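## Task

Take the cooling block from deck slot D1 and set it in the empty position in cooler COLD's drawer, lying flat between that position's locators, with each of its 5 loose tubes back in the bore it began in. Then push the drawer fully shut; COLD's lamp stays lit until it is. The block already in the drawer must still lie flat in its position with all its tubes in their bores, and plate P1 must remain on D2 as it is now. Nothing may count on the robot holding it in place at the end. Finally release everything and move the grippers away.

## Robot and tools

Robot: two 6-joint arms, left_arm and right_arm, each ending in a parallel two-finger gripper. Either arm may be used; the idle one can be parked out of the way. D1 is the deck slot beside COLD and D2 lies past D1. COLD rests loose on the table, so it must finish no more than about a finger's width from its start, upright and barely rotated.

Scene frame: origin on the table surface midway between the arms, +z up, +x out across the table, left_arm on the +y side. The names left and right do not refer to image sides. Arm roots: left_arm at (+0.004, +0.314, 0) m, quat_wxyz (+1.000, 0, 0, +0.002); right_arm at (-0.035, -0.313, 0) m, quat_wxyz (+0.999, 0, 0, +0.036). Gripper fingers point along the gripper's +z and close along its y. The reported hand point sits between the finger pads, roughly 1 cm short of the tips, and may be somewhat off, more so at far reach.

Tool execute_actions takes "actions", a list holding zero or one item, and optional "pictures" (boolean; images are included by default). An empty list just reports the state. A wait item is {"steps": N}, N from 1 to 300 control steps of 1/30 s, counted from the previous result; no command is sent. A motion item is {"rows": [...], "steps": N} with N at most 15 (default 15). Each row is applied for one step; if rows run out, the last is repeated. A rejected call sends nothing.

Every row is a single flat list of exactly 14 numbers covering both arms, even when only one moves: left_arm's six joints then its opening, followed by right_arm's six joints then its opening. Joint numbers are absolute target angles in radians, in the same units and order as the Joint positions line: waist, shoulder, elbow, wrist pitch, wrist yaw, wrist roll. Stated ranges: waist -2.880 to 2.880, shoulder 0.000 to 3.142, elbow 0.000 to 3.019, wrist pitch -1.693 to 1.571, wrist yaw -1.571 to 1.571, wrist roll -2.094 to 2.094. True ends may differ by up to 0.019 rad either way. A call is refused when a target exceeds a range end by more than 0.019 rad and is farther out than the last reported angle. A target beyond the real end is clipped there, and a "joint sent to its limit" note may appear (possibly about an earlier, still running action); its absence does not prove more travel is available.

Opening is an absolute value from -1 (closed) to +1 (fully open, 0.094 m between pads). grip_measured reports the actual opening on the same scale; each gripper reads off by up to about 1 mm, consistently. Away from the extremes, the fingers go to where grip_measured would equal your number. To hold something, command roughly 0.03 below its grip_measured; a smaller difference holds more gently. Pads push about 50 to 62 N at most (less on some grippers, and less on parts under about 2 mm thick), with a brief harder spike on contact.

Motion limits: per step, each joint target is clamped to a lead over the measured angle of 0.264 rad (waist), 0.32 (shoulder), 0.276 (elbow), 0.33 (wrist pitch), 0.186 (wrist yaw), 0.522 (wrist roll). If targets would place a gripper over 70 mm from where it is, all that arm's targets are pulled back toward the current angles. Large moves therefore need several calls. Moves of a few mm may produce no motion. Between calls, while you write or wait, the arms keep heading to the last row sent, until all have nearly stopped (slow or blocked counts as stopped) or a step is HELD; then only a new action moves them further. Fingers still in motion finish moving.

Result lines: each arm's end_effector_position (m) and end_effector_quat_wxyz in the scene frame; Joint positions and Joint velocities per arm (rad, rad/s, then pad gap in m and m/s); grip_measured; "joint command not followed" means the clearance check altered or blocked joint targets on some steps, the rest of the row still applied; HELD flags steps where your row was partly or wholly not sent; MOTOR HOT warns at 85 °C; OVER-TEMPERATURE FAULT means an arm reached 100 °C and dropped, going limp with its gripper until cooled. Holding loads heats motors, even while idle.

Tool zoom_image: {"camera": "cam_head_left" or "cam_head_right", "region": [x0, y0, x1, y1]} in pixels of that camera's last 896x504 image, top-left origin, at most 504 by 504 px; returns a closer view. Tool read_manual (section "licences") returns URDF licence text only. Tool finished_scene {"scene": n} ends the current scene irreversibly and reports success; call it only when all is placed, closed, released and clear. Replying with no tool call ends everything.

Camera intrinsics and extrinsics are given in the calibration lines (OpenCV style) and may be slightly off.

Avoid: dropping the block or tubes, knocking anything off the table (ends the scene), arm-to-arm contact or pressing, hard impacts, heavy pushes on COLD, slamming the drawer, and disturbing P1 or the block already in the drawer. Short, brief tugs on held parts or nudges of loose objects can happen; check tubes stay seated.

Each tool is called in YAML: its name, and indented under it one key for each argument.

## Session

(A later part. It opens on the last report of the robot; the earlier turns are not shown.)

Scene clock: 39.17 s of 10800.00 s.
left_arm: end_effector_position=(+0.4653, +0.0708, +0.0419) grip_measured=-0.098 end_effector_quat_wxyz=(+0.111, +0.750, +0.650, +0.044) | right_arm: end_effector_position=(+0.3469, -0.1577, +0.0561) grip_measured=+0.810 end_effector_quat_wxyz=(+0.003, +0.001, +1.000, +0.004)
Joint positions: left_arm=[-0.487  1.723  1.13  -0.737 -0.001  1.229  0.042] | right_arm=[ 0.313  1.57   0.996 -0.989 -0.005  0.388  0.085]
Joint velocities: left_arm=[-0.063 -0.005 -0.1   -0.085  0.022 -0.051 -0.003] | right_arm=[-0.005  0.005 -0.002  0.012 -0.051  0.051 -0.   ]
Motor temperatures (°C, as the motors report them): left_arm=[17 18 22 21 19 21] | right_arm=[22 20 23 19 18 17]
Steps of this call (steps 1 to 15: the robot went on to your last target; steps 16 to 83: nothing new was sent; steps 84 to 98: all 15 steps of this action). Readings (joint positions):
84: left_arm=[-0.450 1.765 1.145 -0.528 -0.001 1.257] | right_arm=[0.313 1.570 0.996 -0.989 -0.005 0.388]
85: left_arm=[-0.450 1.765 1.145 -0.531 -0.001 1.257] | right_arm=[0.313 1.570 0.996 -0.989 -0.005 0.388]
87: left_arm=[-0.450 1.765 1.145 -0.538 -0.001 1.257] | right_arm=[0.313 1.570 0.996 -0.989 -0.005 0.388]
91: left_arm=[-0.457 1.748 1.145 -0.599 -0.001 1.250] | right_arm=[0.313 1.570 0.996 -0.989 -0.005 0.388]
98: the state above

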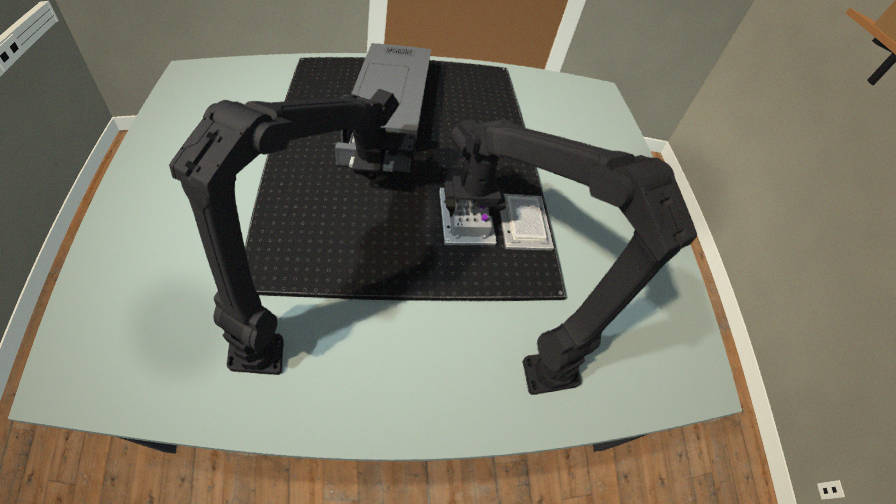

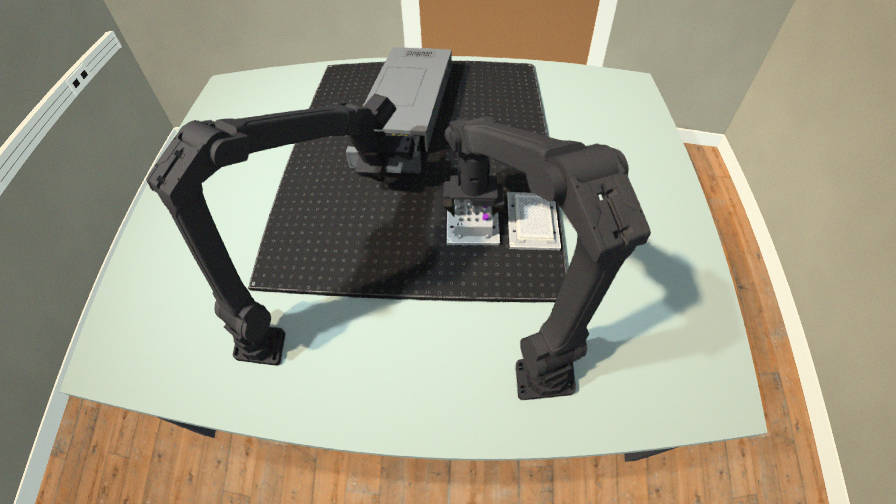

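execute_actions:
  actions:
    - {"rows":[[-0.498,1.70,1.10,-0.76,0,1.21,-0.1,0.32,1.55,1.04,-1.0,0,0.39,0.76],[-0.505,1.687,1.084,-0.766,0,1.2,-0.1,0.32,1.545,1.048,-1.012,0,0.39,0.76],[-0.512,1.674,1.068,-0.772,0,1.19,-0.1,0.32,1.54,1.056,-1.025,0,0.39,0.76],[-0.519,1.661,1.053,-0.778,0,1.19,-0.1,0.32,1.534,1.064,-1.04,0,0.39,0.76],[-0.526,1.648,1.037,-0.784,0,1.18,-0.1,0.32,1.528,1.072,-1.055,0,0.39,0.76],[-0.533,1.635,1.022,-0.79,0,1.17,-0.1,0.32,1.522,1.08,-1.07,0,0.39,0.76],[-0.54,1.622,1.006,-0.796,0,1.16,-0.1,0.32,1.516,1.088,-1.085,0,0.39,0.76],[-0.547,1.609,0.99,-0.802,0,1.16,-0.1,0.32,1.51,1.096,-1.1,0,0.39,0.76],[-0.554,1.596,0.975,-0.808,0,1.15,-0.1,0.32,1.504,1.104,-1.115,0,0.39,0.76],[-0.561,1.583,0.96,-0.814,0,1.14,-0.1,0.32,1.498,1.112,-1.13,0,0.39,0.76],[-0.568,1.57,0.944,-0.82,0,1.13,-0.1,0.32,1.492,1.12,-1.145,0,0.39,0.76],[-0.575,1.557,0.928,-0.826,0,1.12,-0.1,0.32,1.486,1.13,-1.16,0,0.39,0.76]]}

Scene clock: 44.83 s of 10800.00 s.
left_arm: end_effector_position=(+0.3645, +0.0836, +0.0393) grip_measured=-0.098 end_effector_quat_wxyz=(+0.059, +0.755, +0.653, +0.018) | right_arm: end_effector_position=(+0.3307, -0.1646, +0.0797) grip_measured=+0.810 end_effector_quat_wxyz=(-0.039, +0.001, +0.999, -0.014)
Joint positions: left_arm=[-0.571  1.57   0.937 -0.814 -0.001  1.148  0.042] | right_arm=[ 0.313  1.548  1.04  -1.145 -0.003  0.387  0.085]
Joint velocities: left_arm=[-0.151 -0.132 -0.134 -0.139  0.037 -0.271 -0.007] | right_arm=[-0.015 -0.112 -0.027 -0.183  0.037 -0.051 -0.001]
Motor temperatures (°C, as the motors report them): left_arm=[17 19 22 21 19 21] | right_arm=[22 20 23 19 18 17]
Steps of this call (steps 1 to 30: the robot went on to your last target; steps 31 to 90: nothing new was sent; then 2.17 s passed at rest; steps 91 to 105: all 15 steps of this action). Readings (joint positions):
91: left_arm=[-0.489 1.723 1.122 -0.748 0.001 1.222] | right_arm=[0.313 1.570 0.996 -0.989 -0.005 0.388]
92: left_arm=[-0.490 1.722 1.118 -0.748 0.001 1.220] | right_arm=[0.313 1.570 0.997 -0.990 -0.005 0.388]
94: left_arm=[-0.494 1.711 1.097 -0.749 -0.000 1.214] | right_arm=[0.313 1.570 0.999 -0.995 -0.004 0.388]
98: left_arm=[-0.514 1.665 1.042 -0.760 -0.003 1.192] | right_arm=[0.313 1.570 1.017 -1.027 -0.004 0.388]
105: the state above

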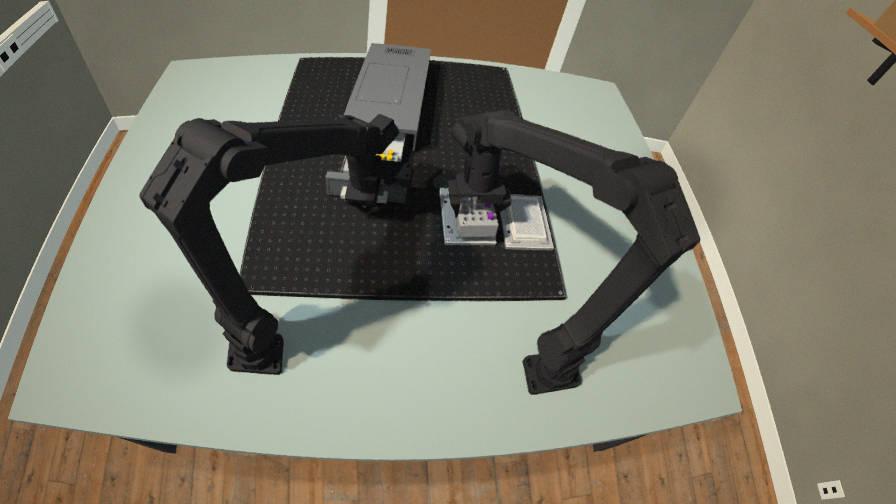

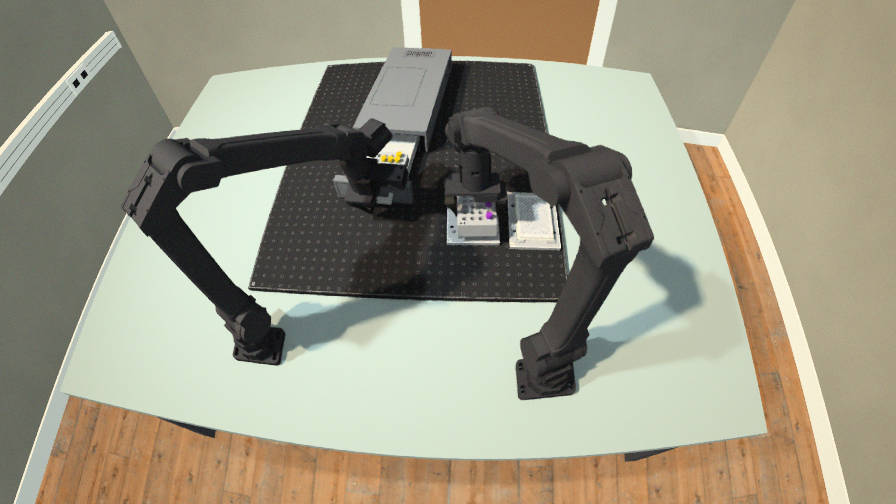

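execute_actions:
  actions:
    - {"rows":[[-0.583,1.54,0.915,-0.82,0,1.12,-0.1,0.32,1.475,1.15,-1.15,0,0.39,0.76],[-0.59,1.526,0.898,-0.82,0,1.11,-0.1,0.32,1.468,1.162,-1.15,0,0.39,0.76],[-0.598,1.512,0.881,-0.82,0,1.10,-0.1,0.32,1.46,1.174,-1.15,0,0.39,0.76],[-0.606,1.498,0.865,-0.82,0,1.09,-0.1,0.32,1.453,1.186,-1.16,0,0.39,0.76],[-0.614,1.484,0.848,-0.81,0,1.08,-0.1,0.32,1.445,1.198,-1.17,0,0.39,0.76],[-0.622,1.47,0.832,-0.81,0,1.08,-0.1,0.32,1.438,1.21,-1.19,0,0.39,0.76],[-0.63,1.455,0.815,-0.81,0,1.07,-0.1,0.32,1.43,1.22,-1.21,0,0.39,0.76],[-0.638,1.44,0.799,-0.80,0,1.06,-0.1,0.32,1.423,1.23,-1.23,0,0.39,0.76],[-0.646,1.425,0.782,-0.80,0,1.05,-0.1,0.32,1.415,1.24,-1.25,0,0.39,0.76],[-0.654,1.41,0.766,-0.80,0,1.04,-0.1,0.32,1.408,1.25,-1.27,0,0.39,0.76],[-0.662,1.395,0.749,-0.80,0,1.03,-0.1,0.32,1.4,1.263,-1.29,0,0.39,0.76],[-0.67,1.38,0.733,-0.80,0,1.03,-0.1,0.32,1.393,1.275,-1.31,0,0.39,0.76]]}
  pictures: false

execute_actions:
  actions:
    - {"rows":[[-0.68,1.366,0.72,-0.81,0,1.02,-0.1,0.32,1.393,1.275,-1.31,0,0.39,0.76],[-0.69,1.352,0.707,-0.81,0,1.01,-0.1,0.32,1.393,1.275,-1.31,0,0.39,0.76],[-0.70,1.338,0.694,-0.81,0,1.0,-0.1,0.32,1.393,1.275,-1.31,0,0.39,0.76],[-0.71,1.324,0.681,-0.81,0,0.99,-0.1,0.32,1.393,1.275,-1.31,0,0.39,0.76],[-0.72,1.31,0.668,-0.81,0,0.98,-0.1,0.32,1.393,1.275,-1.31,0,0.39,0.76],[-0.73,1.296,0.656,-0.81,0,0.97,-0.1,0.32,1.393,1.275,-1.31,0,0.39,0.76],[-0.74,1.282,0.643,-0.81,0,0.96,-0.1,0.32,1.393,1.275,-1.31,0,0.39,0.76],[-0.75,1.268,0.63,-0.81,0,0.95,-0.1,0.32,1.393,1.275,-1.31,0,0.39,0.76],[-0.76,1.254,0.618,-0.81,0,0.94,-0.1,0.32,1.393,1.275,-1.31,0,0.39,0.76],[-0.77,1.24,0.606,-0.81,0,0.93,-0.1,0.32,1.393,1.275,-1.31,0,0.39,0.76]]}

zoom_image:
  camera: "cam_head_right"
  region: [310, 100, 520, 270]

Scene clock: 52.30 s of 10800.00 s.
left_arm: end_effector_position=(+0.2822, +0.0951, +0.0401) grip_measured=-0.098 end_effector_quat_wxyz=(+0.058, +0.757, +0.651, +0.012) | right_arm: end_effector_position=(+0.3317, -0.1642, +0.1175) grip_measured=+0.810 end_effector_quat_wxyz=(-0.043, +0.001, +0.999, -0.016)
Joint positions: left_arm=[-0.668  1.391  0.741 -0.803 -0.001  1.056  0.042] | right_arm=[ 0.313  1.511  1.106 -1.257 -0.003  0.387  0.085]
Joint velocities: left_arm=[-0.093 -0.171 -0.134  0.002  0.022 -0.037  0.   ] | right_arm=[-0.005 -0.151  0.105 -0.256  0.051  0.007  0.001]
Motor temperatures (°C, as the motors report them): left_arm=[17 19 22 21 19 21] | right_arm=[22 20 25 19 18 17]
Steps of this call (steps 1 to 30: the robot went on to your last target; steps 31 to 90: nothing new was sent; then 3.97 s passed at rest; steps 91 to 105: all 15 steps of this action). Readings (joint positions):
91: left_arm=[-0.578 1.563 0.929 -0.827 0.000 1.132] | right_arm=[0.313 1.541 1.042 -1.149 -0.003 0.387]
92: left_arm=[-0.579 1.562 0.927 -0.826 0.000 1.130] | right_arm=[0.313 1.541 1.044 -1.149 -0.003 0.387]
94: left_arm=[-0.582 1.550 0.910 -0.823 -0.000 1.122] | right_arm=[0.313 1.541 1.050 -1.149 -0.003 0.387]
98: left_arm=[-0.607 1.499 0.851 -0.805 -0.003 1.099] | right_arm=[0.313 1.538 1.071 -1.168 -0.003 0.387]
105: the state above

Scene clock: 52.80 s of 10800.00 s.
left_arm: end_effector_position=(+0.2277, +0.0974, +0.0469) grip_measured=-0.099 end_effector_quat_wxyz=(+0.079, +0.756, +0.649, +0.008) | right_arm: end_effector_position=(+0.3444, -0.1591, +0.1594) grip_measured=+0.810 end_effector_quat_wxyz=(-0.008, +0.001, +1.000, -0.002)
Joint positions: left_arm=[-0.77   1.234  0.618 -0.796 -0.     0.955  0.042] | right_arm=[ 0.313  1.46   1.17  -1.298 -0.003  0.387  0.085]
Joint velocities: left_arm=[-0.171 -0.015 -0.212 -0.129  0.007 -0.066 -0.001] | right_arm=[-0.015 -0.063  0.1   -0.032  0.022  0.066 -0.001]
Motor temperatures (°C, as the motors report them): left_arm=[17 19 22 21 19 21] | right_arm=[22 20 26 19 18 17]
Steps of this call (steps 1 to 15: all 15 steps of this action). Readings (joint positions):
1: left_arm=[-0.671 1.386 0.738 -0.803 -0.002 1.051] | right_arm=[0.313 1.506 1.110 -1.266 -0.003 0.387]
2: left_arm=[-0.672 1.383 0.736 -0.803 -0.003 1.045] | right_arm=[0.313 1.501 1.114 -1.273 -0.003 0.387]
4: left_arm=[-0.676 1.374 0.729 -0.795 -0.010 1.032] | right_arm=[0.313 1.492 1.123 -1.282 -0.003 0.387]
8: left_arm=[-0.691 1.332 0.702 -0.765 -0.032 1.000] | right_arm=[0.313 1.478 1.141 -1.291 -0.003 0.387]
15: the state above

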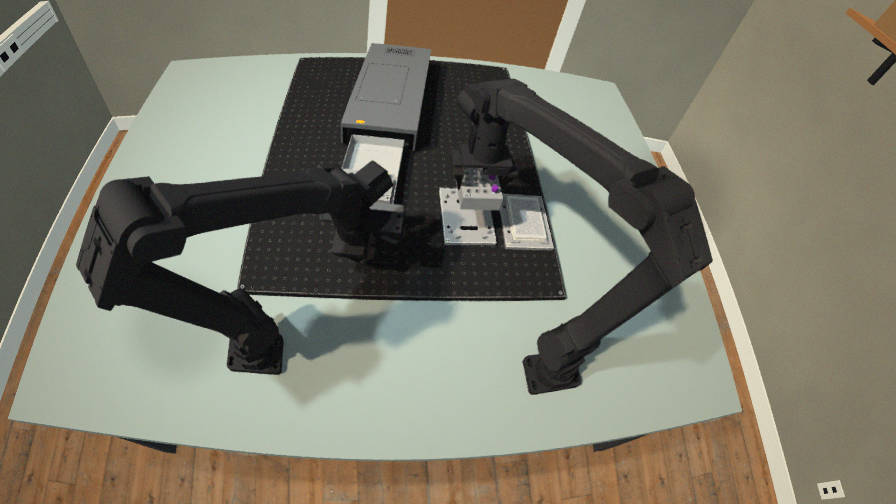

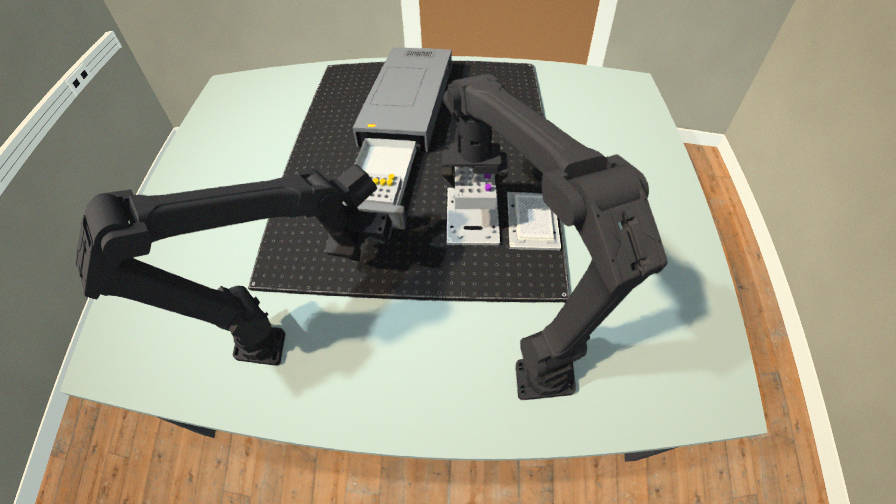

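Region (310, 100, 520, 270) of cam_head_right's 896x504 image, scaled by 2.400, with more detail than that image has; it fills the top 408 rows of this view, and the rest is white.

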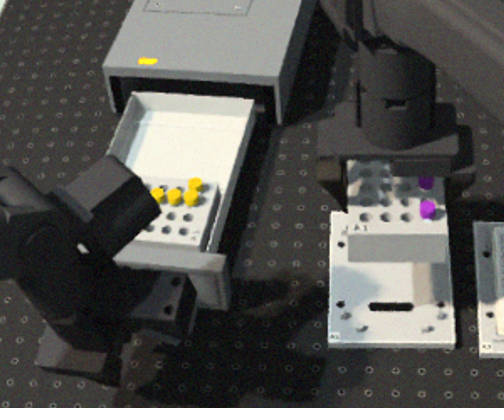

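execute_actions:
  actions:
    - {"rows":[[-0.77,0.9,0.62,-1.1,0,0.93,-1,0.32,1.393,1.275,-1.31,0,0.1,0.76]],"steps":12}
  pictures: false

execute_actions:
  actions:
    - {"rows":[[0.1,0.8,0.62,-1.2,0,0.93,-1,0.32,1.393,1.275,-1.31,0,-0.3,0.76]]}

zoom_image:
  camera: "cam_head_right"
  region: [320, 120, 440, 240]

zoom_image:
  camera: "cam_head_left"
  region: [310, 120, 430, 240]

Scene clock: 55.80 s of 10800.00 s.
left_arm: end_effector_position=(+0.1843, +0.1379, +0.1257) grip_measured=-0.987 end_effector_quat_wxyz=(+0.113, +0.750, +0.651, +0.010) | right_arm: end_effector_position=(+0.3465, -0.1584, +0.1663) grip_measured=+0.810 end_effector_quat_wxyz=(-0.001, -0.129, +0.992, +0.001)
Joint positions: left_arm=[-0.774  0.863  0.606 -1.087 -0.     0.941  0.001] | right_arm=[ 0.313  1.451  1.18  -1.302 -0.002  0.127  0.085]
Joint velocities: left_arm=[ 0.005  0.317  0.012 -0.002 -0.022 -0.022  0.001] | right_arm=[-0.005  0.005  0.017 -0.012 -0.066 -0.154 -0.001]
Motor temperatures (°C, as the motors report them): left_arm=[17 19 22 21 19 21] | right_arm=[22 21 26 19 18 17]
Steps of this call (steps 1 to 30: the robot went on to your last target; steps 31 to 78: nothing new was sent; steps 79 to 90: all 12 steps of this action). Readings (joint positions):
79: left_arm=[-0.774 1.219 0.610 -0.840 -0.000 0.941] | right_arm=[0.313 1.451 1.180 -1.302 -0.002 0.342]
80: left_arm=[-0.774 1.180 0.609 -0.906 -0.000 0.941] | right_arm=[0.313 1.451 1.180 -1.302 -0.002 0.294]
82: left_arm=[-0.774 1.057 0.606 -1.016 -0.000 0.941] | right_arm=[0.313 1.451 1.180 -1.302 -0.002 0.226]
86: left_arm=[-0.774 0.854 0.606 -1.079 -0.000 0.941] | right_arm=[0.313 1.451 1.180 -1.302 -0.002 0.155]
90: the state above

Scene clock: 56.30 s of 10800.00 s.
left_arm: end_effector_position=(+0.2303, +0.3415, +0.1333) grip_measured=-0.987 end_effector_quat_wxyz=(+0.079, +0.395, +0.914, +0.048) | right_arm: end_effector_position=(+0.3466, -0.1586, +0.1663) grip_measured=+0.810 end_effector_quat_wxyz=(-0.001, -0.325, +0.946, +0.000)
Joint positions: left_arm=[ 0.119  0.805  0.606 -1.186 -0.003  0.939  0.001] | right_arm=[ 0.313  1.451  1.18  -1.302 -0.001 -0.278  0.085]
Joint velocities: left_arm=[-0.22  -0.015 -0.017 -0.027  0.037  0.022  0.   ] | right_arm=[-0.005 -0.015  0.007 -0.017  0.051 -0.198 -0.001]
Motor temperatures (°C, as the motors report them): left_arm=[17 18 22 21 19 21] | right_arm=[22 21 26 19 18 17]
Steps of this call (steps 1 to 15: all 15 steps of this action). Readings (joint positions):
1: left_arm=[-0.747 0.866 0.606 -1.105 0.010 0.941] | right_arm=[0.313 1.451 1.180 -1.302 -0.000 0.058]
2: left_arm=[-0.679 0.859 0.606 -1.135 0.010 0.941] | right_arm=[0.313 1.451 1.180 -1.302 0.000 -0.013]
4: left_arm=[-0.494 0.837 0.606 -1.168 0.004 0.941] | right_arm=[0.313 1.451 1.180 -1.302 -0.001 -0.115]
8: left_arm=[-0.088 0.806 0.606 -1.179 0.000 0.941] | right_arm=[0.313 1.451 1.180 -1.302 -0.001 -0.221]
15: the state above

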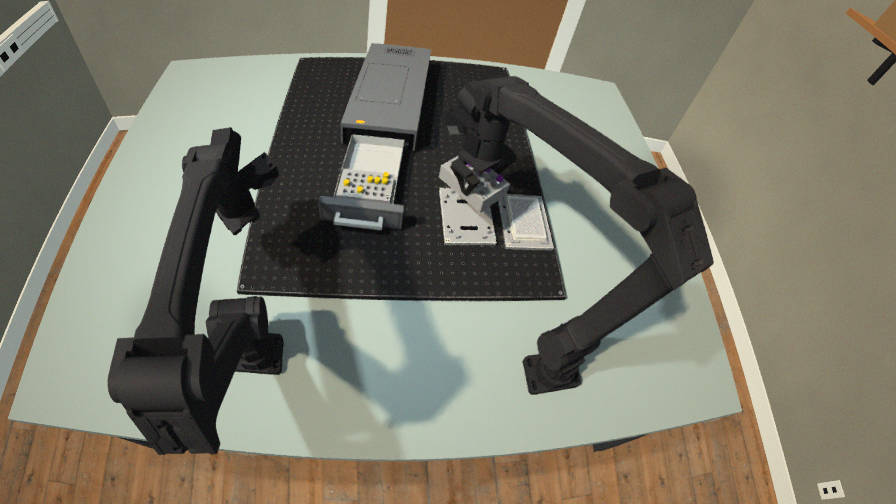

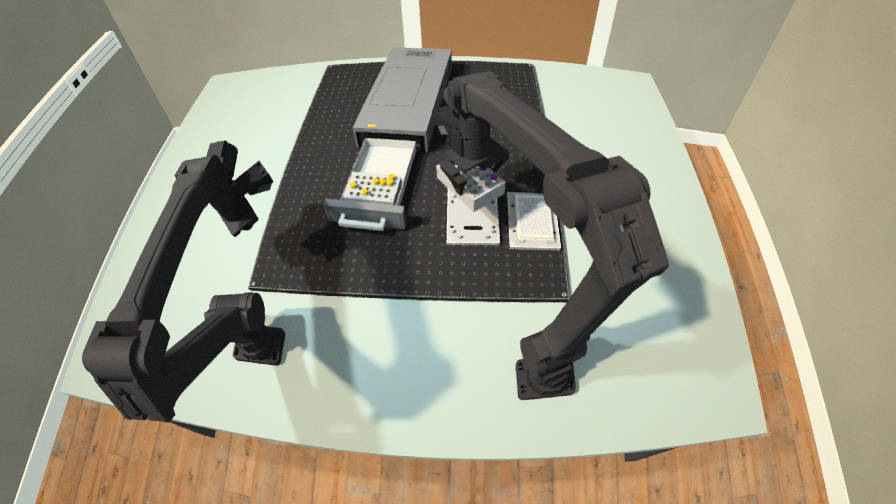

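Region (320, 120, 440, 240) of cam_head_right's 896x504 image, scaled by 4.200, with more detail than that image has.

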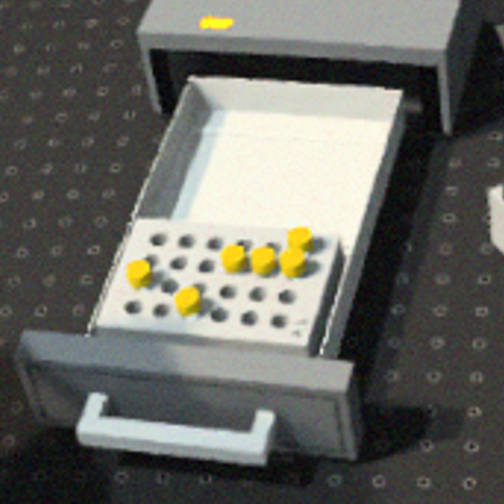

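Region (310, 120, 430, 240) of cam_head_left's 896x504 image, scaled by 4.200, with more detail than that image has.

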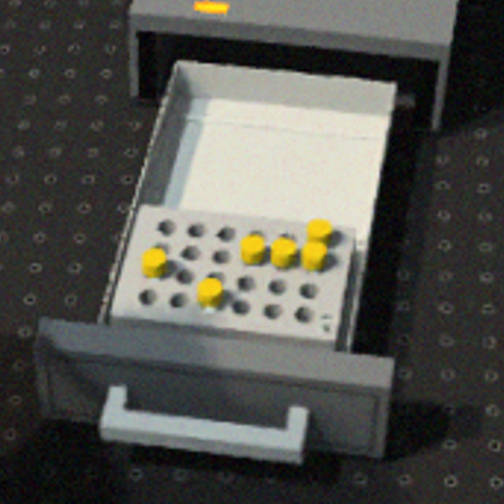

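execute_actions:
  actions:
    - {"rows":[[0.1,0.8,0.62,-1.2,0,0.93,-1,0.34,1.43,1.33,-1.32,0,-0.35,0.76],[0.1,0.8,0.62,-1.2,0,0.93,-1,0.35,1.45,1.37,-1.33,0,-0.4,0.76],[0.1,0.8,0.62,-1.2,0,0.93,-1,0.36,1.48,1.41,-1.33,0,-0.45,0.76],[0.1,0.8,0.62,-1.2,0,0.93,-1,0.37,1.51,1.45,-1.34,0,-0.5,0.76],[0.1,0.8,0.62,-1.2,0,0.93,-1,0.39,1.54,1.49,-1.35,0,-0.55,0.76],[0.1,0.8,0.62,-1.2,0,0.93,-1,0.41,1.57,1.53,-1.35,0,-0.6,0.76],[0.1,0.8,0.62,-1.2,0,0.93,-1,0.43,1.6,1.56,-1.36,0,-0.65,0.76],[0.1,0.8,0.62,-1.2,0,0.93,-1,0.45,1.63,1.59,-1.37,0,-0.7,0.76],[0.1,0.8,0.62,-1.2,0,0.93,-1,0.47,1.66,1.62,-1.37,0,-0.75,0.76],[0.1,0.8,0.62,-1.2,0,0.93,-1,0.49,1.69,1.65,-1.38,0,-0.8,0.76],[0.1,0.8,0.62,-1.2,0,0.93,-1,0.51,1.72,1.68,-1.39,0,-0.85,0.76]]}
  pictures: false

execute_actions:
  actions:
    - {"steps":10}
  pictures: false

Scene clock: 63.87 s of 10800.00 s.
left_arm: end_effector_position=(+0.2305, +0.3383, +0.1333) grip_measured=-0.987 end_effector_quat_wxyz=(+0.079, +0.402, +0.911, +0.047) | right_arm: end_effector_position=(+0.4230, -0.0488, +0.1602) grip_measured=+0.810 end_effector_quat_wxyz=(-0.005, -0.571, +0.821, -0.002)
Joint positions: left_arm=[ 0.105  0.805  0.606 -1.187 -0.001  0.939  0.001] | right_arm=[ 0.454  1.756  1.534 -1.358  0.006 -0.691  0.085]
Joint velocities: left_arm=[-0.015  0.015 -0.012 -0.012  0.007  0.037 -0.001] | right_arm=[ 0.484  0.552  0.471  0.012 -0.095 -0.784 -0.001]
Motor temperatures (°C, as the motors report them): left_arm=[17 18 23 21 19 21] | right_arm=[22 21 28 19 18 17]
Steps of this call (steps 1 to 30: the robot went on to your last target; steps 31 to 90: nothing new was sent; then 4.07 s passed at rest; steps 91 to 105: all 15 steps of this action). Readings (joint positions):
91: left_arm=[0.105 0.805 0.606 -1.187 -0.001 0.939] | right_arm=[0.313 1.453 1.184 -1.305 -0.000 -0.300]
92: left_arm=[0.105 0.805 0.606 -1.187 -0.001 0.939] | right_arm=[0.314 1.457 1.193 -1.313 -0.000 -0.314]
94: left_arm=[0.105 0.805 0.606 -1.187 -0.001 0.939] | right_arm=[0.319 1.479 1.226 -1.329 0.001 -0.353]
98: left_arm=[0.105 0.805 0.606 -1.187 -0.001 0.939] | right_arm=[0.347 1.566 1.337 -1.347 0.005 -0.461]
105: the state above

Scene clock: 64.20 s of 10800.00 s.
left_arm: end_effector_position=(+0.2305, +0.3383, +0.1333) grip_measured=-0.987 end_effector_quat_wxyz=(+0.079, +0.402, +0.911, +0.047) | right_arm: end_effector_position=(+0.4071, -0.0133, +0.1520) grip_measured=+0.810 end_effector_quat_wxyz=(-0.018, -0.649, +0.760, +0.002)
Joint positions: left_arm=[ 0.105  0.805  0.606 -1.187 -0.001  0.939  0.001] | right_arm=[ 0.524  1.791  1.56  -1.375 -0.    -0.817  0.085]
Joint velocities: left_arm=[ 0.005 -0.015  0.002 -0.012 -0.022 -0.007  0.002] | right_arm=[-0.044  0.005 -0.007 -0.012  0.081 -0.183  0.   ]
Motor temperatures (°C, as the motors report them): left_arm=[17 18 23 21 19 21] | right_arm=[22 21 28 19 18 17]
Steps of this call (steps 1 to 10: the robot went on to your last target). Readings (joint positions):
1: left_arm=[0.105 0.805 0.606 -1.187 -0.001 0.939] | right_arm=[0.470 1.772 1.547 -1.358 0.004 -0.715]
2: left_arm=[0.105 0.805 0.606 -1.187 -0.001 0.939] | right_arm=[0.484 1.782 1.555 -1.358 0.002 -0.736]
4: left_arm=[0.105 0.805 0.606 -1.187 -0.001 0.939] | right_arm=[0.508 1.791 1.558 -1.360 -0.002 -0.769]
8: left_arm=[0.105 0.805 0.606 -1.187 -0.001 0.939] | right_arm=[0.525 1.791 1.560 -1.374 -0.004 -0.807]
10: the state above

execute_actions:
  actions:
    - {"rows":[[0.1,0.8,0.62,-1.2,0,0.93,-1,0.54,1.74,1.73,-1.39,0,-0.85,0.76],[0.1,0.8,0.62,-1.2,0,0.93,-1,0.54,1.76,1.77,-1.39,0,-0.85,0.76],[0.1,0.8,0.62,-1.2,0,0.93,-1,0.54,1.78,1.81,-1.4,0,-0.85,0.76],[0.1,0.8,0.62,-1.2,0,0.93,-1,0.54,1.8,1.85,-1.41,0,-0.85,0.76],[0.1,0.8,0.62,-1.2,0,0.93,-1,0.54,1.825,1.89,-1.42,0,-0.85,0.76],[0.1,0.8,0.62,-1.2,0,0.93,-1,0.54,1.85,1.93,-1.43,0,-0.85,0.76],[0.1,0.8,0.62,-1.2,0,0.93,-1,0.54,1.875,1.97,-1.44,0,-0.85,0.76],[0.1,0.8,0.62,-1.2,0,0.93,-1,0.54,1.9,2.01,-1.45,0,-0.85,0.76],[0.1,0.8,0.62,-1.2,0,0.93,-1,0.54,1.925,2.05,-1.46,0,-0.85,0.76],[0.1,0.8,0.62,-1.2,0,0.93,-1,0.54,1.95,2.08,-1.48,0,-0.85,0.76],[0.1,0.8,0.62,-1.2,0,0.93,-1,0.54,1.975,2.11,-1.49,0,-0.85,0.76],[0.1,0.8,0.62,-1.2,0,0.93,-1,0.54,2.0,2.14,-1.5,0,-0.85,0.76],[0.1,0.8,0.62,-1.2,0,0.93,-1,0.54,2.025,2.17,-1.52,0,-0.85,0.76],[0.1,0.8,0.62,-1.2,0,0.93,-1,0.55,2.05,2.19,-1.53,0,-0.85,0.76],[0.1,0.8,0.62,-1.2,0,0.93,-1,0.55,2.07,2.205,-1.535,0,-0.85,0.76]]}
  pictures: false

execute_actions:
  actions:
    - {"steps":25}

zoom_image:
  camera: "cam_head_left"
  region: [300, 60, 460, 220]

zoom_image:
  camera: "cam_head_right"
  region: [300, 60, 460, 220]

Scene clock: 69.00 s of 10800.00 s.
left_arm: end_effector_position=(+0.2305, +0.3383, +0.1333) grip_measured=-0.987 end_effector_quat_wxyz=(+0.079, +0.402, +0.911, +0.047) | right_arm: end_effector_position=(+0.5019, +0.0507, +0.1648) grip_measured=+0.810 end_effector_quat_wxyz=(+0.011, -0.658, +0.753, -0.002)
Joint positions: left_arm=[ 0.105  0.805  0.606 -1.187 -0.001  0.939  0.001] | right_arm=[ 0.524  2.065  2.01  -1.493  0.002 -0.841  0.085]
Joint velocities: left_arm=[-0.015 -0.015  0.012  0.007 -0.022 -0.007 -0.001] | right_arm=[ 0.015  0.796  1.228 -0.315  0.037  0.066 -0.   ]
Motor temperatures (°C, as the motors report them): left_arm=[17 18 23 21 19 21] | right_arm=[22 21 29 19 18 17]
Steps of this call (steps 1 to 30: the robot went on to your last target; steps 31 to 90: nothing new was sent; then 1.30 s passed at rest; steps 91 to 105: all 15 steps of this action). Readings (joint positions):
91: left_arm=[0.105 0.805 0.606 -1.187 -0.001 0.939] | right_arm=[0.524 1.792 1.562 -1.377 0.001 -0.840]
92: left_arm=[0.105 0.805 0.606 -1.187 -0.001 0.939] | right_arm=[0.524 1.794 1.568 -1.379 0.001 -0.840]
94: left_arm=[0.105 0.805 0.606 -1.187 -0.001 0.939] | right_arm=[0.524 1.809 1.596 -1.390 0.001 -0.840]
98: left_arm=[0.105 0.805 0.606 -1.187 -0.001 0.939] | right_arm=[0.524 1.876 1.710 -1.420 0.001 -0.840]
105: the state above

Scene clock: 69.83 s of 10800.00 s.
left_arm: end_effector_position=(+0.2305, +0.3383, +0.1333) grip_measured=-0.987 end_effector_quat_wxyz=(+0.079, +0.402, +0.911, +0.047) | right_arm: end_effector_position=(+0.5143, +0.0628, +0.1472) grip_measured=+0.810 end_effector_quat_wxyz=(-0.000, -0.660, +0.751, -0.001)
Joint positions: left_arm=[ 0.105  0.805  0.606 -1.187 -0.001  0.939  0.001] | right_arm=[ 0.529  2.143  2.094 -1.522  0.002 -0.841  0.085]
Joint velocities: left_arm=[-0.005 -0.005  0.007 -0.002 -0.066  0.007  0.   ] | right_arm=[-0.005  0.005  0.007 -0.002 -0.066 -0.066 -0.   ]
Motor temperatures (°C, as the motors report them): left_arm=[17 18 23 21 19 21] | right_arm=[22 21 29 19 18 17]
Steps of this call (steps 1 to 25: the robot went on to your last target). Readings (joint positions):
1: left_arm=[0.105 0.805 0.606 -1.187 -0.001 0.939] | right_arm=[0.525 2.090 2.048 -1.500 0.002 -0.841]
2: left_arm=[0.105 0.805 0.606 -1.187 -0.001 0.939] | right_arm=[0.525 2.108 2.073 -1.500 0.002 -0.841]
4: left_arm=[0.105 0.805 0.606 -1.187 -0.001 0.939] | right_arm=[0.526 2.129 2.094 -1.500 0.002 -0.841]
8: left_arm=[0.105 0.805 0.606 -1.187 -0.001 0.939] | right_arm=[0.528 2.141 2.094 -1.518 0.002 -0.841]
25: the state above

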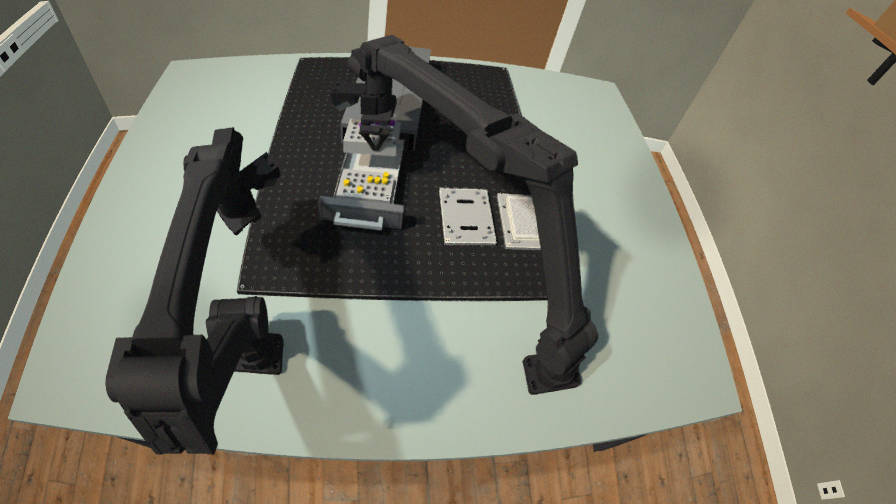

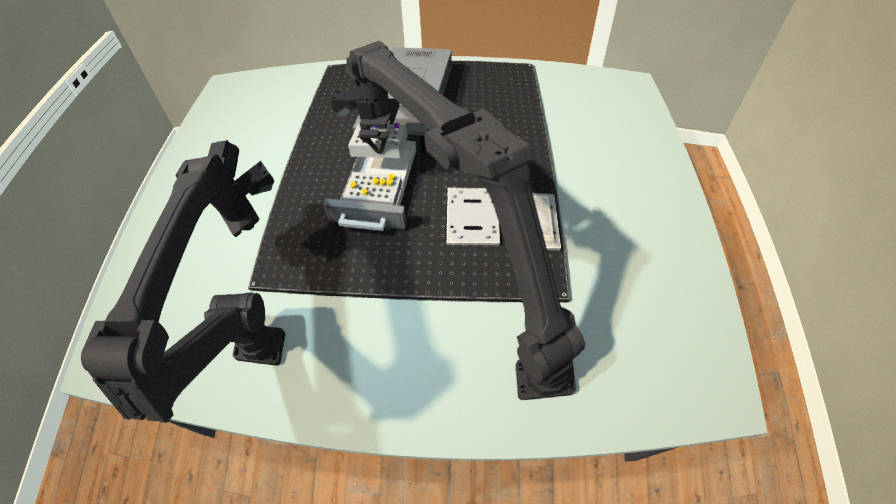

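Region (300, 60, 460, 220) of cam_head_left's 896x504 image, scaled by 3.150, with more detail than that image has.

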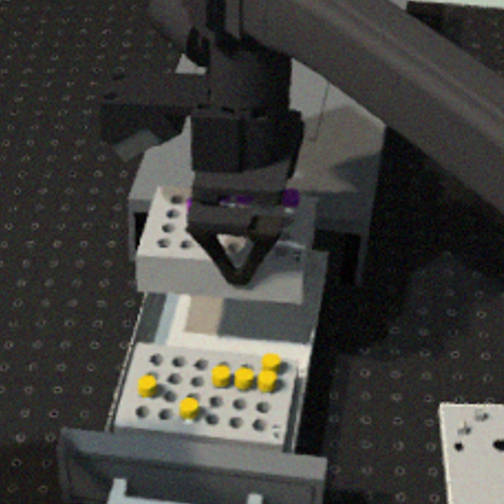

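Region (300, 60, 460, 220) of cam_head_right's 896x504 image, scaled by 3.150, with more detail than that image has.

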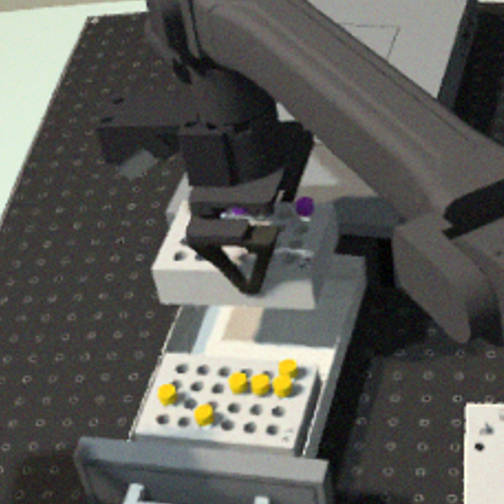

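execute_actions:
  actions:
    - {"rows":[[0.1,0.8,0.62,-1.2,0,0.93,-1,0.51,2.08,2.14,-1.5,0,-0.86,0.76],[0.1,0.8,0.62,-1.2,0,0.93,-1,0.51,2.083,2.13,-1.49,0,-0.86,0.76],[0.1,0.8,0.62,-1.2,0,0.93,-1,0.51,2.086,2.12,-1.475,0,-0.86,0.76],[0.1,0.8,0.62,-1.2,0,0.93,-1,0.51,2.089,2.11,-1.46,0,-0.86,0.76],[0.1,0.8,0.62,-1.2,0,0.93,-1,0.51,2.092,2.10,-1.445,0,-0.86,0.76],[0.1,0.8,0.62,-1.2,0,0.93,-1,0.51,2.095,2.09,-1.43,0,-0.86,0.76],[0.1,0.8,0.62,-1.2,0,0.93,-1,0.51,2.098,2.08,-1.415,0,-0.86,0.76],[0.1,0.8,0.62,-1.2,0,0.93,-1,0.51,2.10,2.07,-1.40,0,-0.86,0.76]]}
  pictures: false

execute_actions:
  actions:
    - {"steps":10}

zoom_image:
  camera: "cam_head_left"
  region: [310, 100, 430, 220]

zoom_image:
  camera: "cam_head_right"
  region: [320, 100, 440, 220]

Scene clock: 76.43 s of 10800.00 s.
left_arm: end_effector_position=(+0.2305, +0.3383, +0.1333) grip_measured=-0.987 end_effector_quat_wxyz=(+0.079, +0.402, +0.911, +0.047) | right_arm: end_effector_position=(+0.5198, +0.0663, +0.1115) grip_measured=+0.810 end_effector_quat_wxyz=(+0.010, -0.664, +0.748, -0.002)
Joint positions: left_arm=[ 0.105  0.805  0.606 -1.187 -0.001  0.939  0.001] | right_arm=[ 0.528  2.158  2.025 -1.417  0.002 -0.852  0.085]
Joint velocities: left_arm=[-0.005 -0.005  0.017 -0.002  0.007  0.051  0.001] | right_arm=[-0.005  0.034 -0.027 -0.012 -0.037 -0.022  0.   ]
Motor temperatures (°C, as the motors report them): left_arm=[17 18 24 21 19 21] | right_arm=[22 22 29 19 18 17]
Steps of this call (steps 1 to 15: the robot went on to your last target; steps 16 to 90: nothing new was sent; then 3.10 s passed at rest; steps 91 to 105: all 15 steps of this action). Readings (joint positions):
91: left_arm=[0.105 0.805 0.606 -1.187 -0.001 0.939] | right_arm=[0.529 2.143 2.094 -1.521 0.002 -0.843]
92: left_arm=[0.105 0.805 0.606 -1.187 -0.001 0.939] | right_arm=[0.529 2.143 2.093 -1.517 0.002 -0.845]
94: left_arm=[0.105 0.805 0.606 -1.187 -0.001 0.939] | right_arm=[0.529 2.143 2.087 -1.499 0.002 -0.848]
98: left_arm=[0.105 0.805 0.606 -1.187 -0.001 0.939] | right_arm=[0.528 2.143 2.054 -1.439 0.002 -0.850]
105: the state above

Scene clock: 76.77 s of 10800.00 s.
left_arm: end_effector_position=(+0.2305, +0.3383, +0.1333) grip_measured=-0.987 end_effector_quat_wxyz=(+0.079, +0.402, +0.911, +0.047) | right_arm: end_effector_position=(+0.5204, +0.0667, +0.1104) grip_measured=+0.810 end_effector_quat_wxyz=(+0.011, -0.664, +0.747, -0.002)
Joint positions: left_arm=[ 0.105  0.805  0.606 -1.187 -0.001  0.939  0.001] | right_arm=[ 0.528  2.16   2.025 -1.413  0.002 -0.852  0.085]
Joint velocities: left_arm=[-0.005  0.005  0.012 -0.007 -0.022  0.022  0.001] | right_arm=[-0.005 -0.015 -0.002  0.002  0.007  0.022 -0.   ]
Motor temperatures (°C, as the motors report them): left_arm=[17 18 24 21 19 21] | right_arm=[22 22 29 19 18 17]
Steps of this call (steps 1 to 10: the robot went on to your last target). Readings (joint positions):
1: left_arm=[0.105 0.805 0.606 -1.187 -0.001 0.939] | right_arm=[0.528 2.159 2.025 -1.416 0.002 -0.852]
2: left_arm=[0.105 0.805 0.606 -1.187 -0.001 0.939] | right_arm=[0.528 2.160 2.025 -1.416 0.002 -0.852]
4: left_arm=[0.105 0.805 0.606 -1.187 -0.001 0.939] | right_arm=[0.528 2.160 2.025 -1.415 0.002 -0.852]
8: left_arm=[0.105 0.805 0.606 -1.187 -0.001 0.939] | right_arm=[0.528 2.160 2.025 -1.413 0.002 -0.852]
10: the state above

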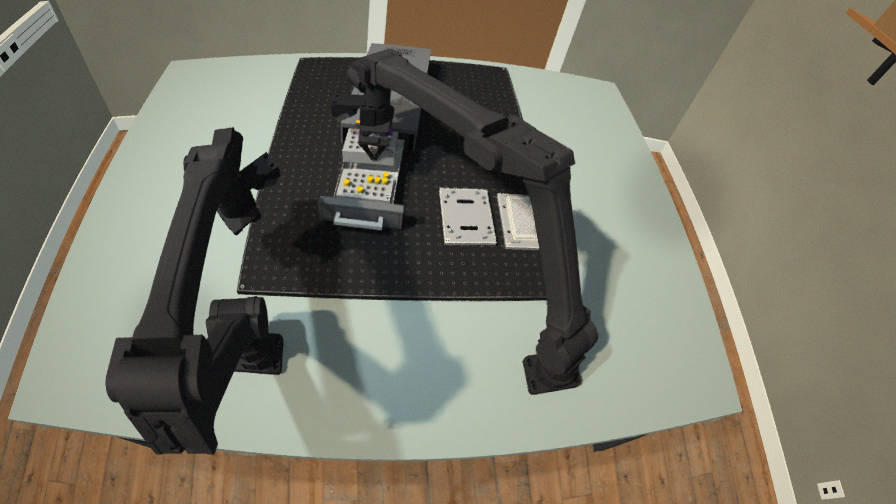

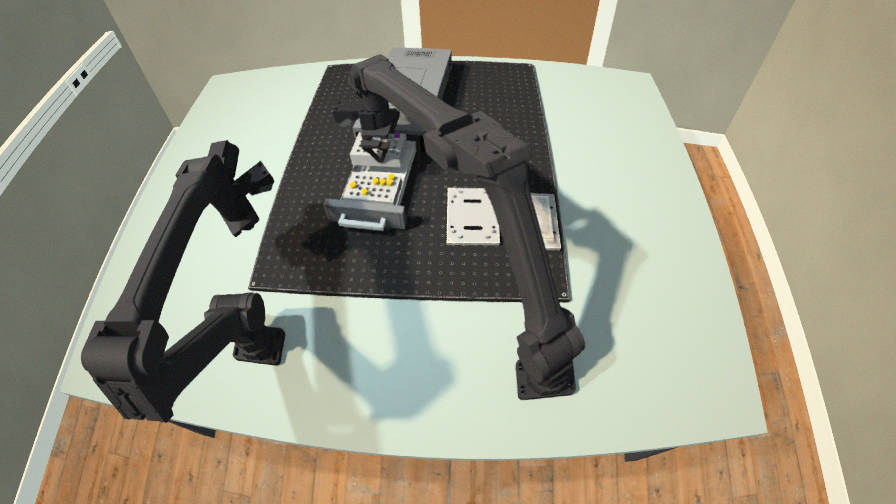

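Region (310, 100, 430, 220) of cam_head_left's 896x504 image, scaled by 4.200, with more detail than that image has.

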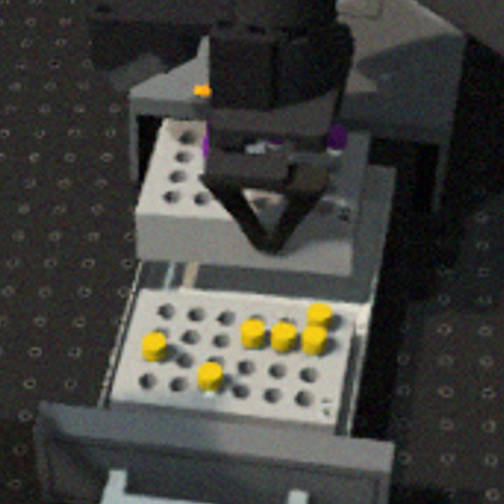

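Region (320, 100, 440, 220) of cam_head_right's 896x504 image, scaled by 4.200, with more detail than that image has.

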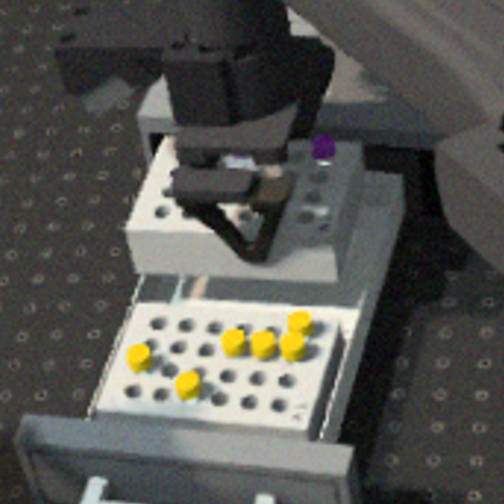

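execute_actions:
  actions:
    - {"rows":[[0.1,0.8,0.62,-1.2,0,0.93,-1,0.499,2.10,2.056,-1.40,0,-0.815,0.76]]}

zoom_image:
  camera: "cam_head_left"
  region: [310, 100, 430, 220]

zoom_image:
  camera: "cam_head_right"
  region: [320, 100, 440, 220]

Scene clock: 79.03 s of 10800.00 s.
left_arm: end_effector_position=(+0.2305, +0.3383, +0.1333) grip_measured=-0.987 end_effector_quat_wxyz=(+0.079, +0.402, +0.911, +0.047) | right_arm: end_effector_position=(+0.5243, +0.0563, +0.1069) grip_measured=+0.810 end_effector_quat_wxyz=(+0.007, -0.647, +0.762, -0.002)
Joint positions: left_arm=[ 0.105  0.805  0.606 -1.187 -0.001  0.939  0.001] | right_arm=[ 0.512  2.16   2.016 -1.413  0.002 -0.823  0.085]
Joint velocities: left_arm=[-0.005 -0.015 -0.027  0.002 -0.022 -0.037 -0.001] | right_arm=[-0.005 -0.005  0.002 -0.007 -0.007  0.066  0.001]
Motor temperatures (°C, as the motors report them): left_arm=[17 18 24 21 19 21] | right_arm=[22 22 29 19 18 17]
Steps of this call (steps 1 to 15: the robot went on to your last target; steps 16 to 53: nothing new was sent; steps 54 to 68: all 15 steps of this action). Readings (joint positions):
54: left_arm=[0.105 0.805 0.606 -1.187 -0.001 0.939] | right_arm=[0.528 2.160 2.024 -1.413 0.002 -0.847]
55: left_arm=[0.105 0.805 0.606 -1.187 -0.001 0.939] | right_arm=[0.528 2.160 2.022 -1.413 0.002 -0.842]
57: left_arm=[0.105 0.805 0.606 -1.187 -0.001 0.939] | right_arm=[0.525 2.160 2.020 -1.413 0.002 -0.835]
61: left_arm=[0.105 0.805 0.606 -1.187 -0.001 0.939] | right_arm=[0.519 2.160 2.016 -1.413 0.002 -0.827]
68: the state above

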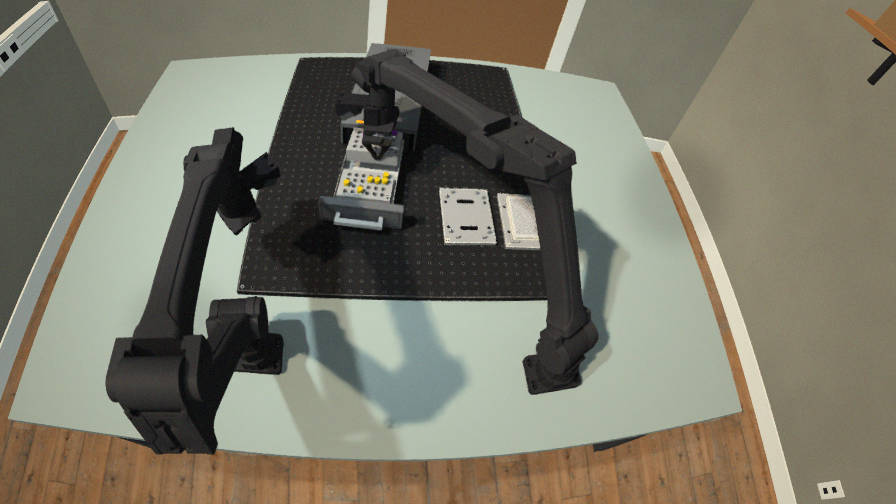

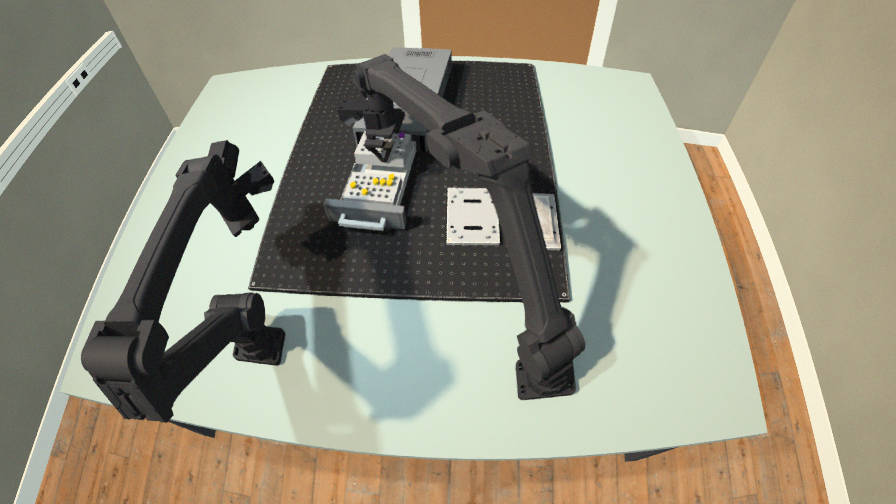

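Region (310, 100, 430, 220) of cam_head_left's 896x504 image, scaled by 4.200, with more detail than that image has.

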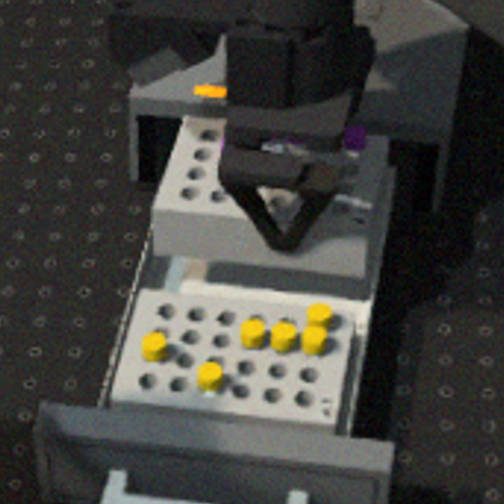

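Region (320, 100, 440, 220) of cam_head_right's 896x504 image, scaled by 4.200, with more detail than that image has.

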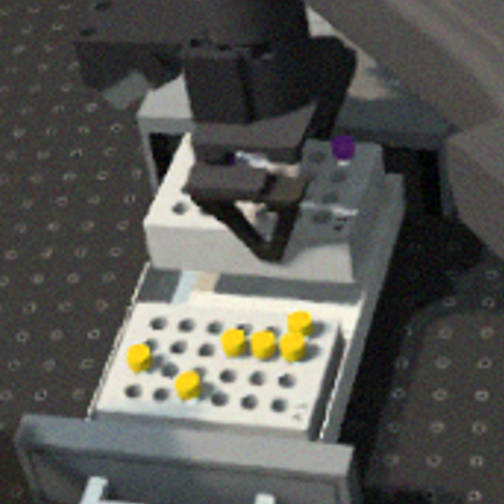

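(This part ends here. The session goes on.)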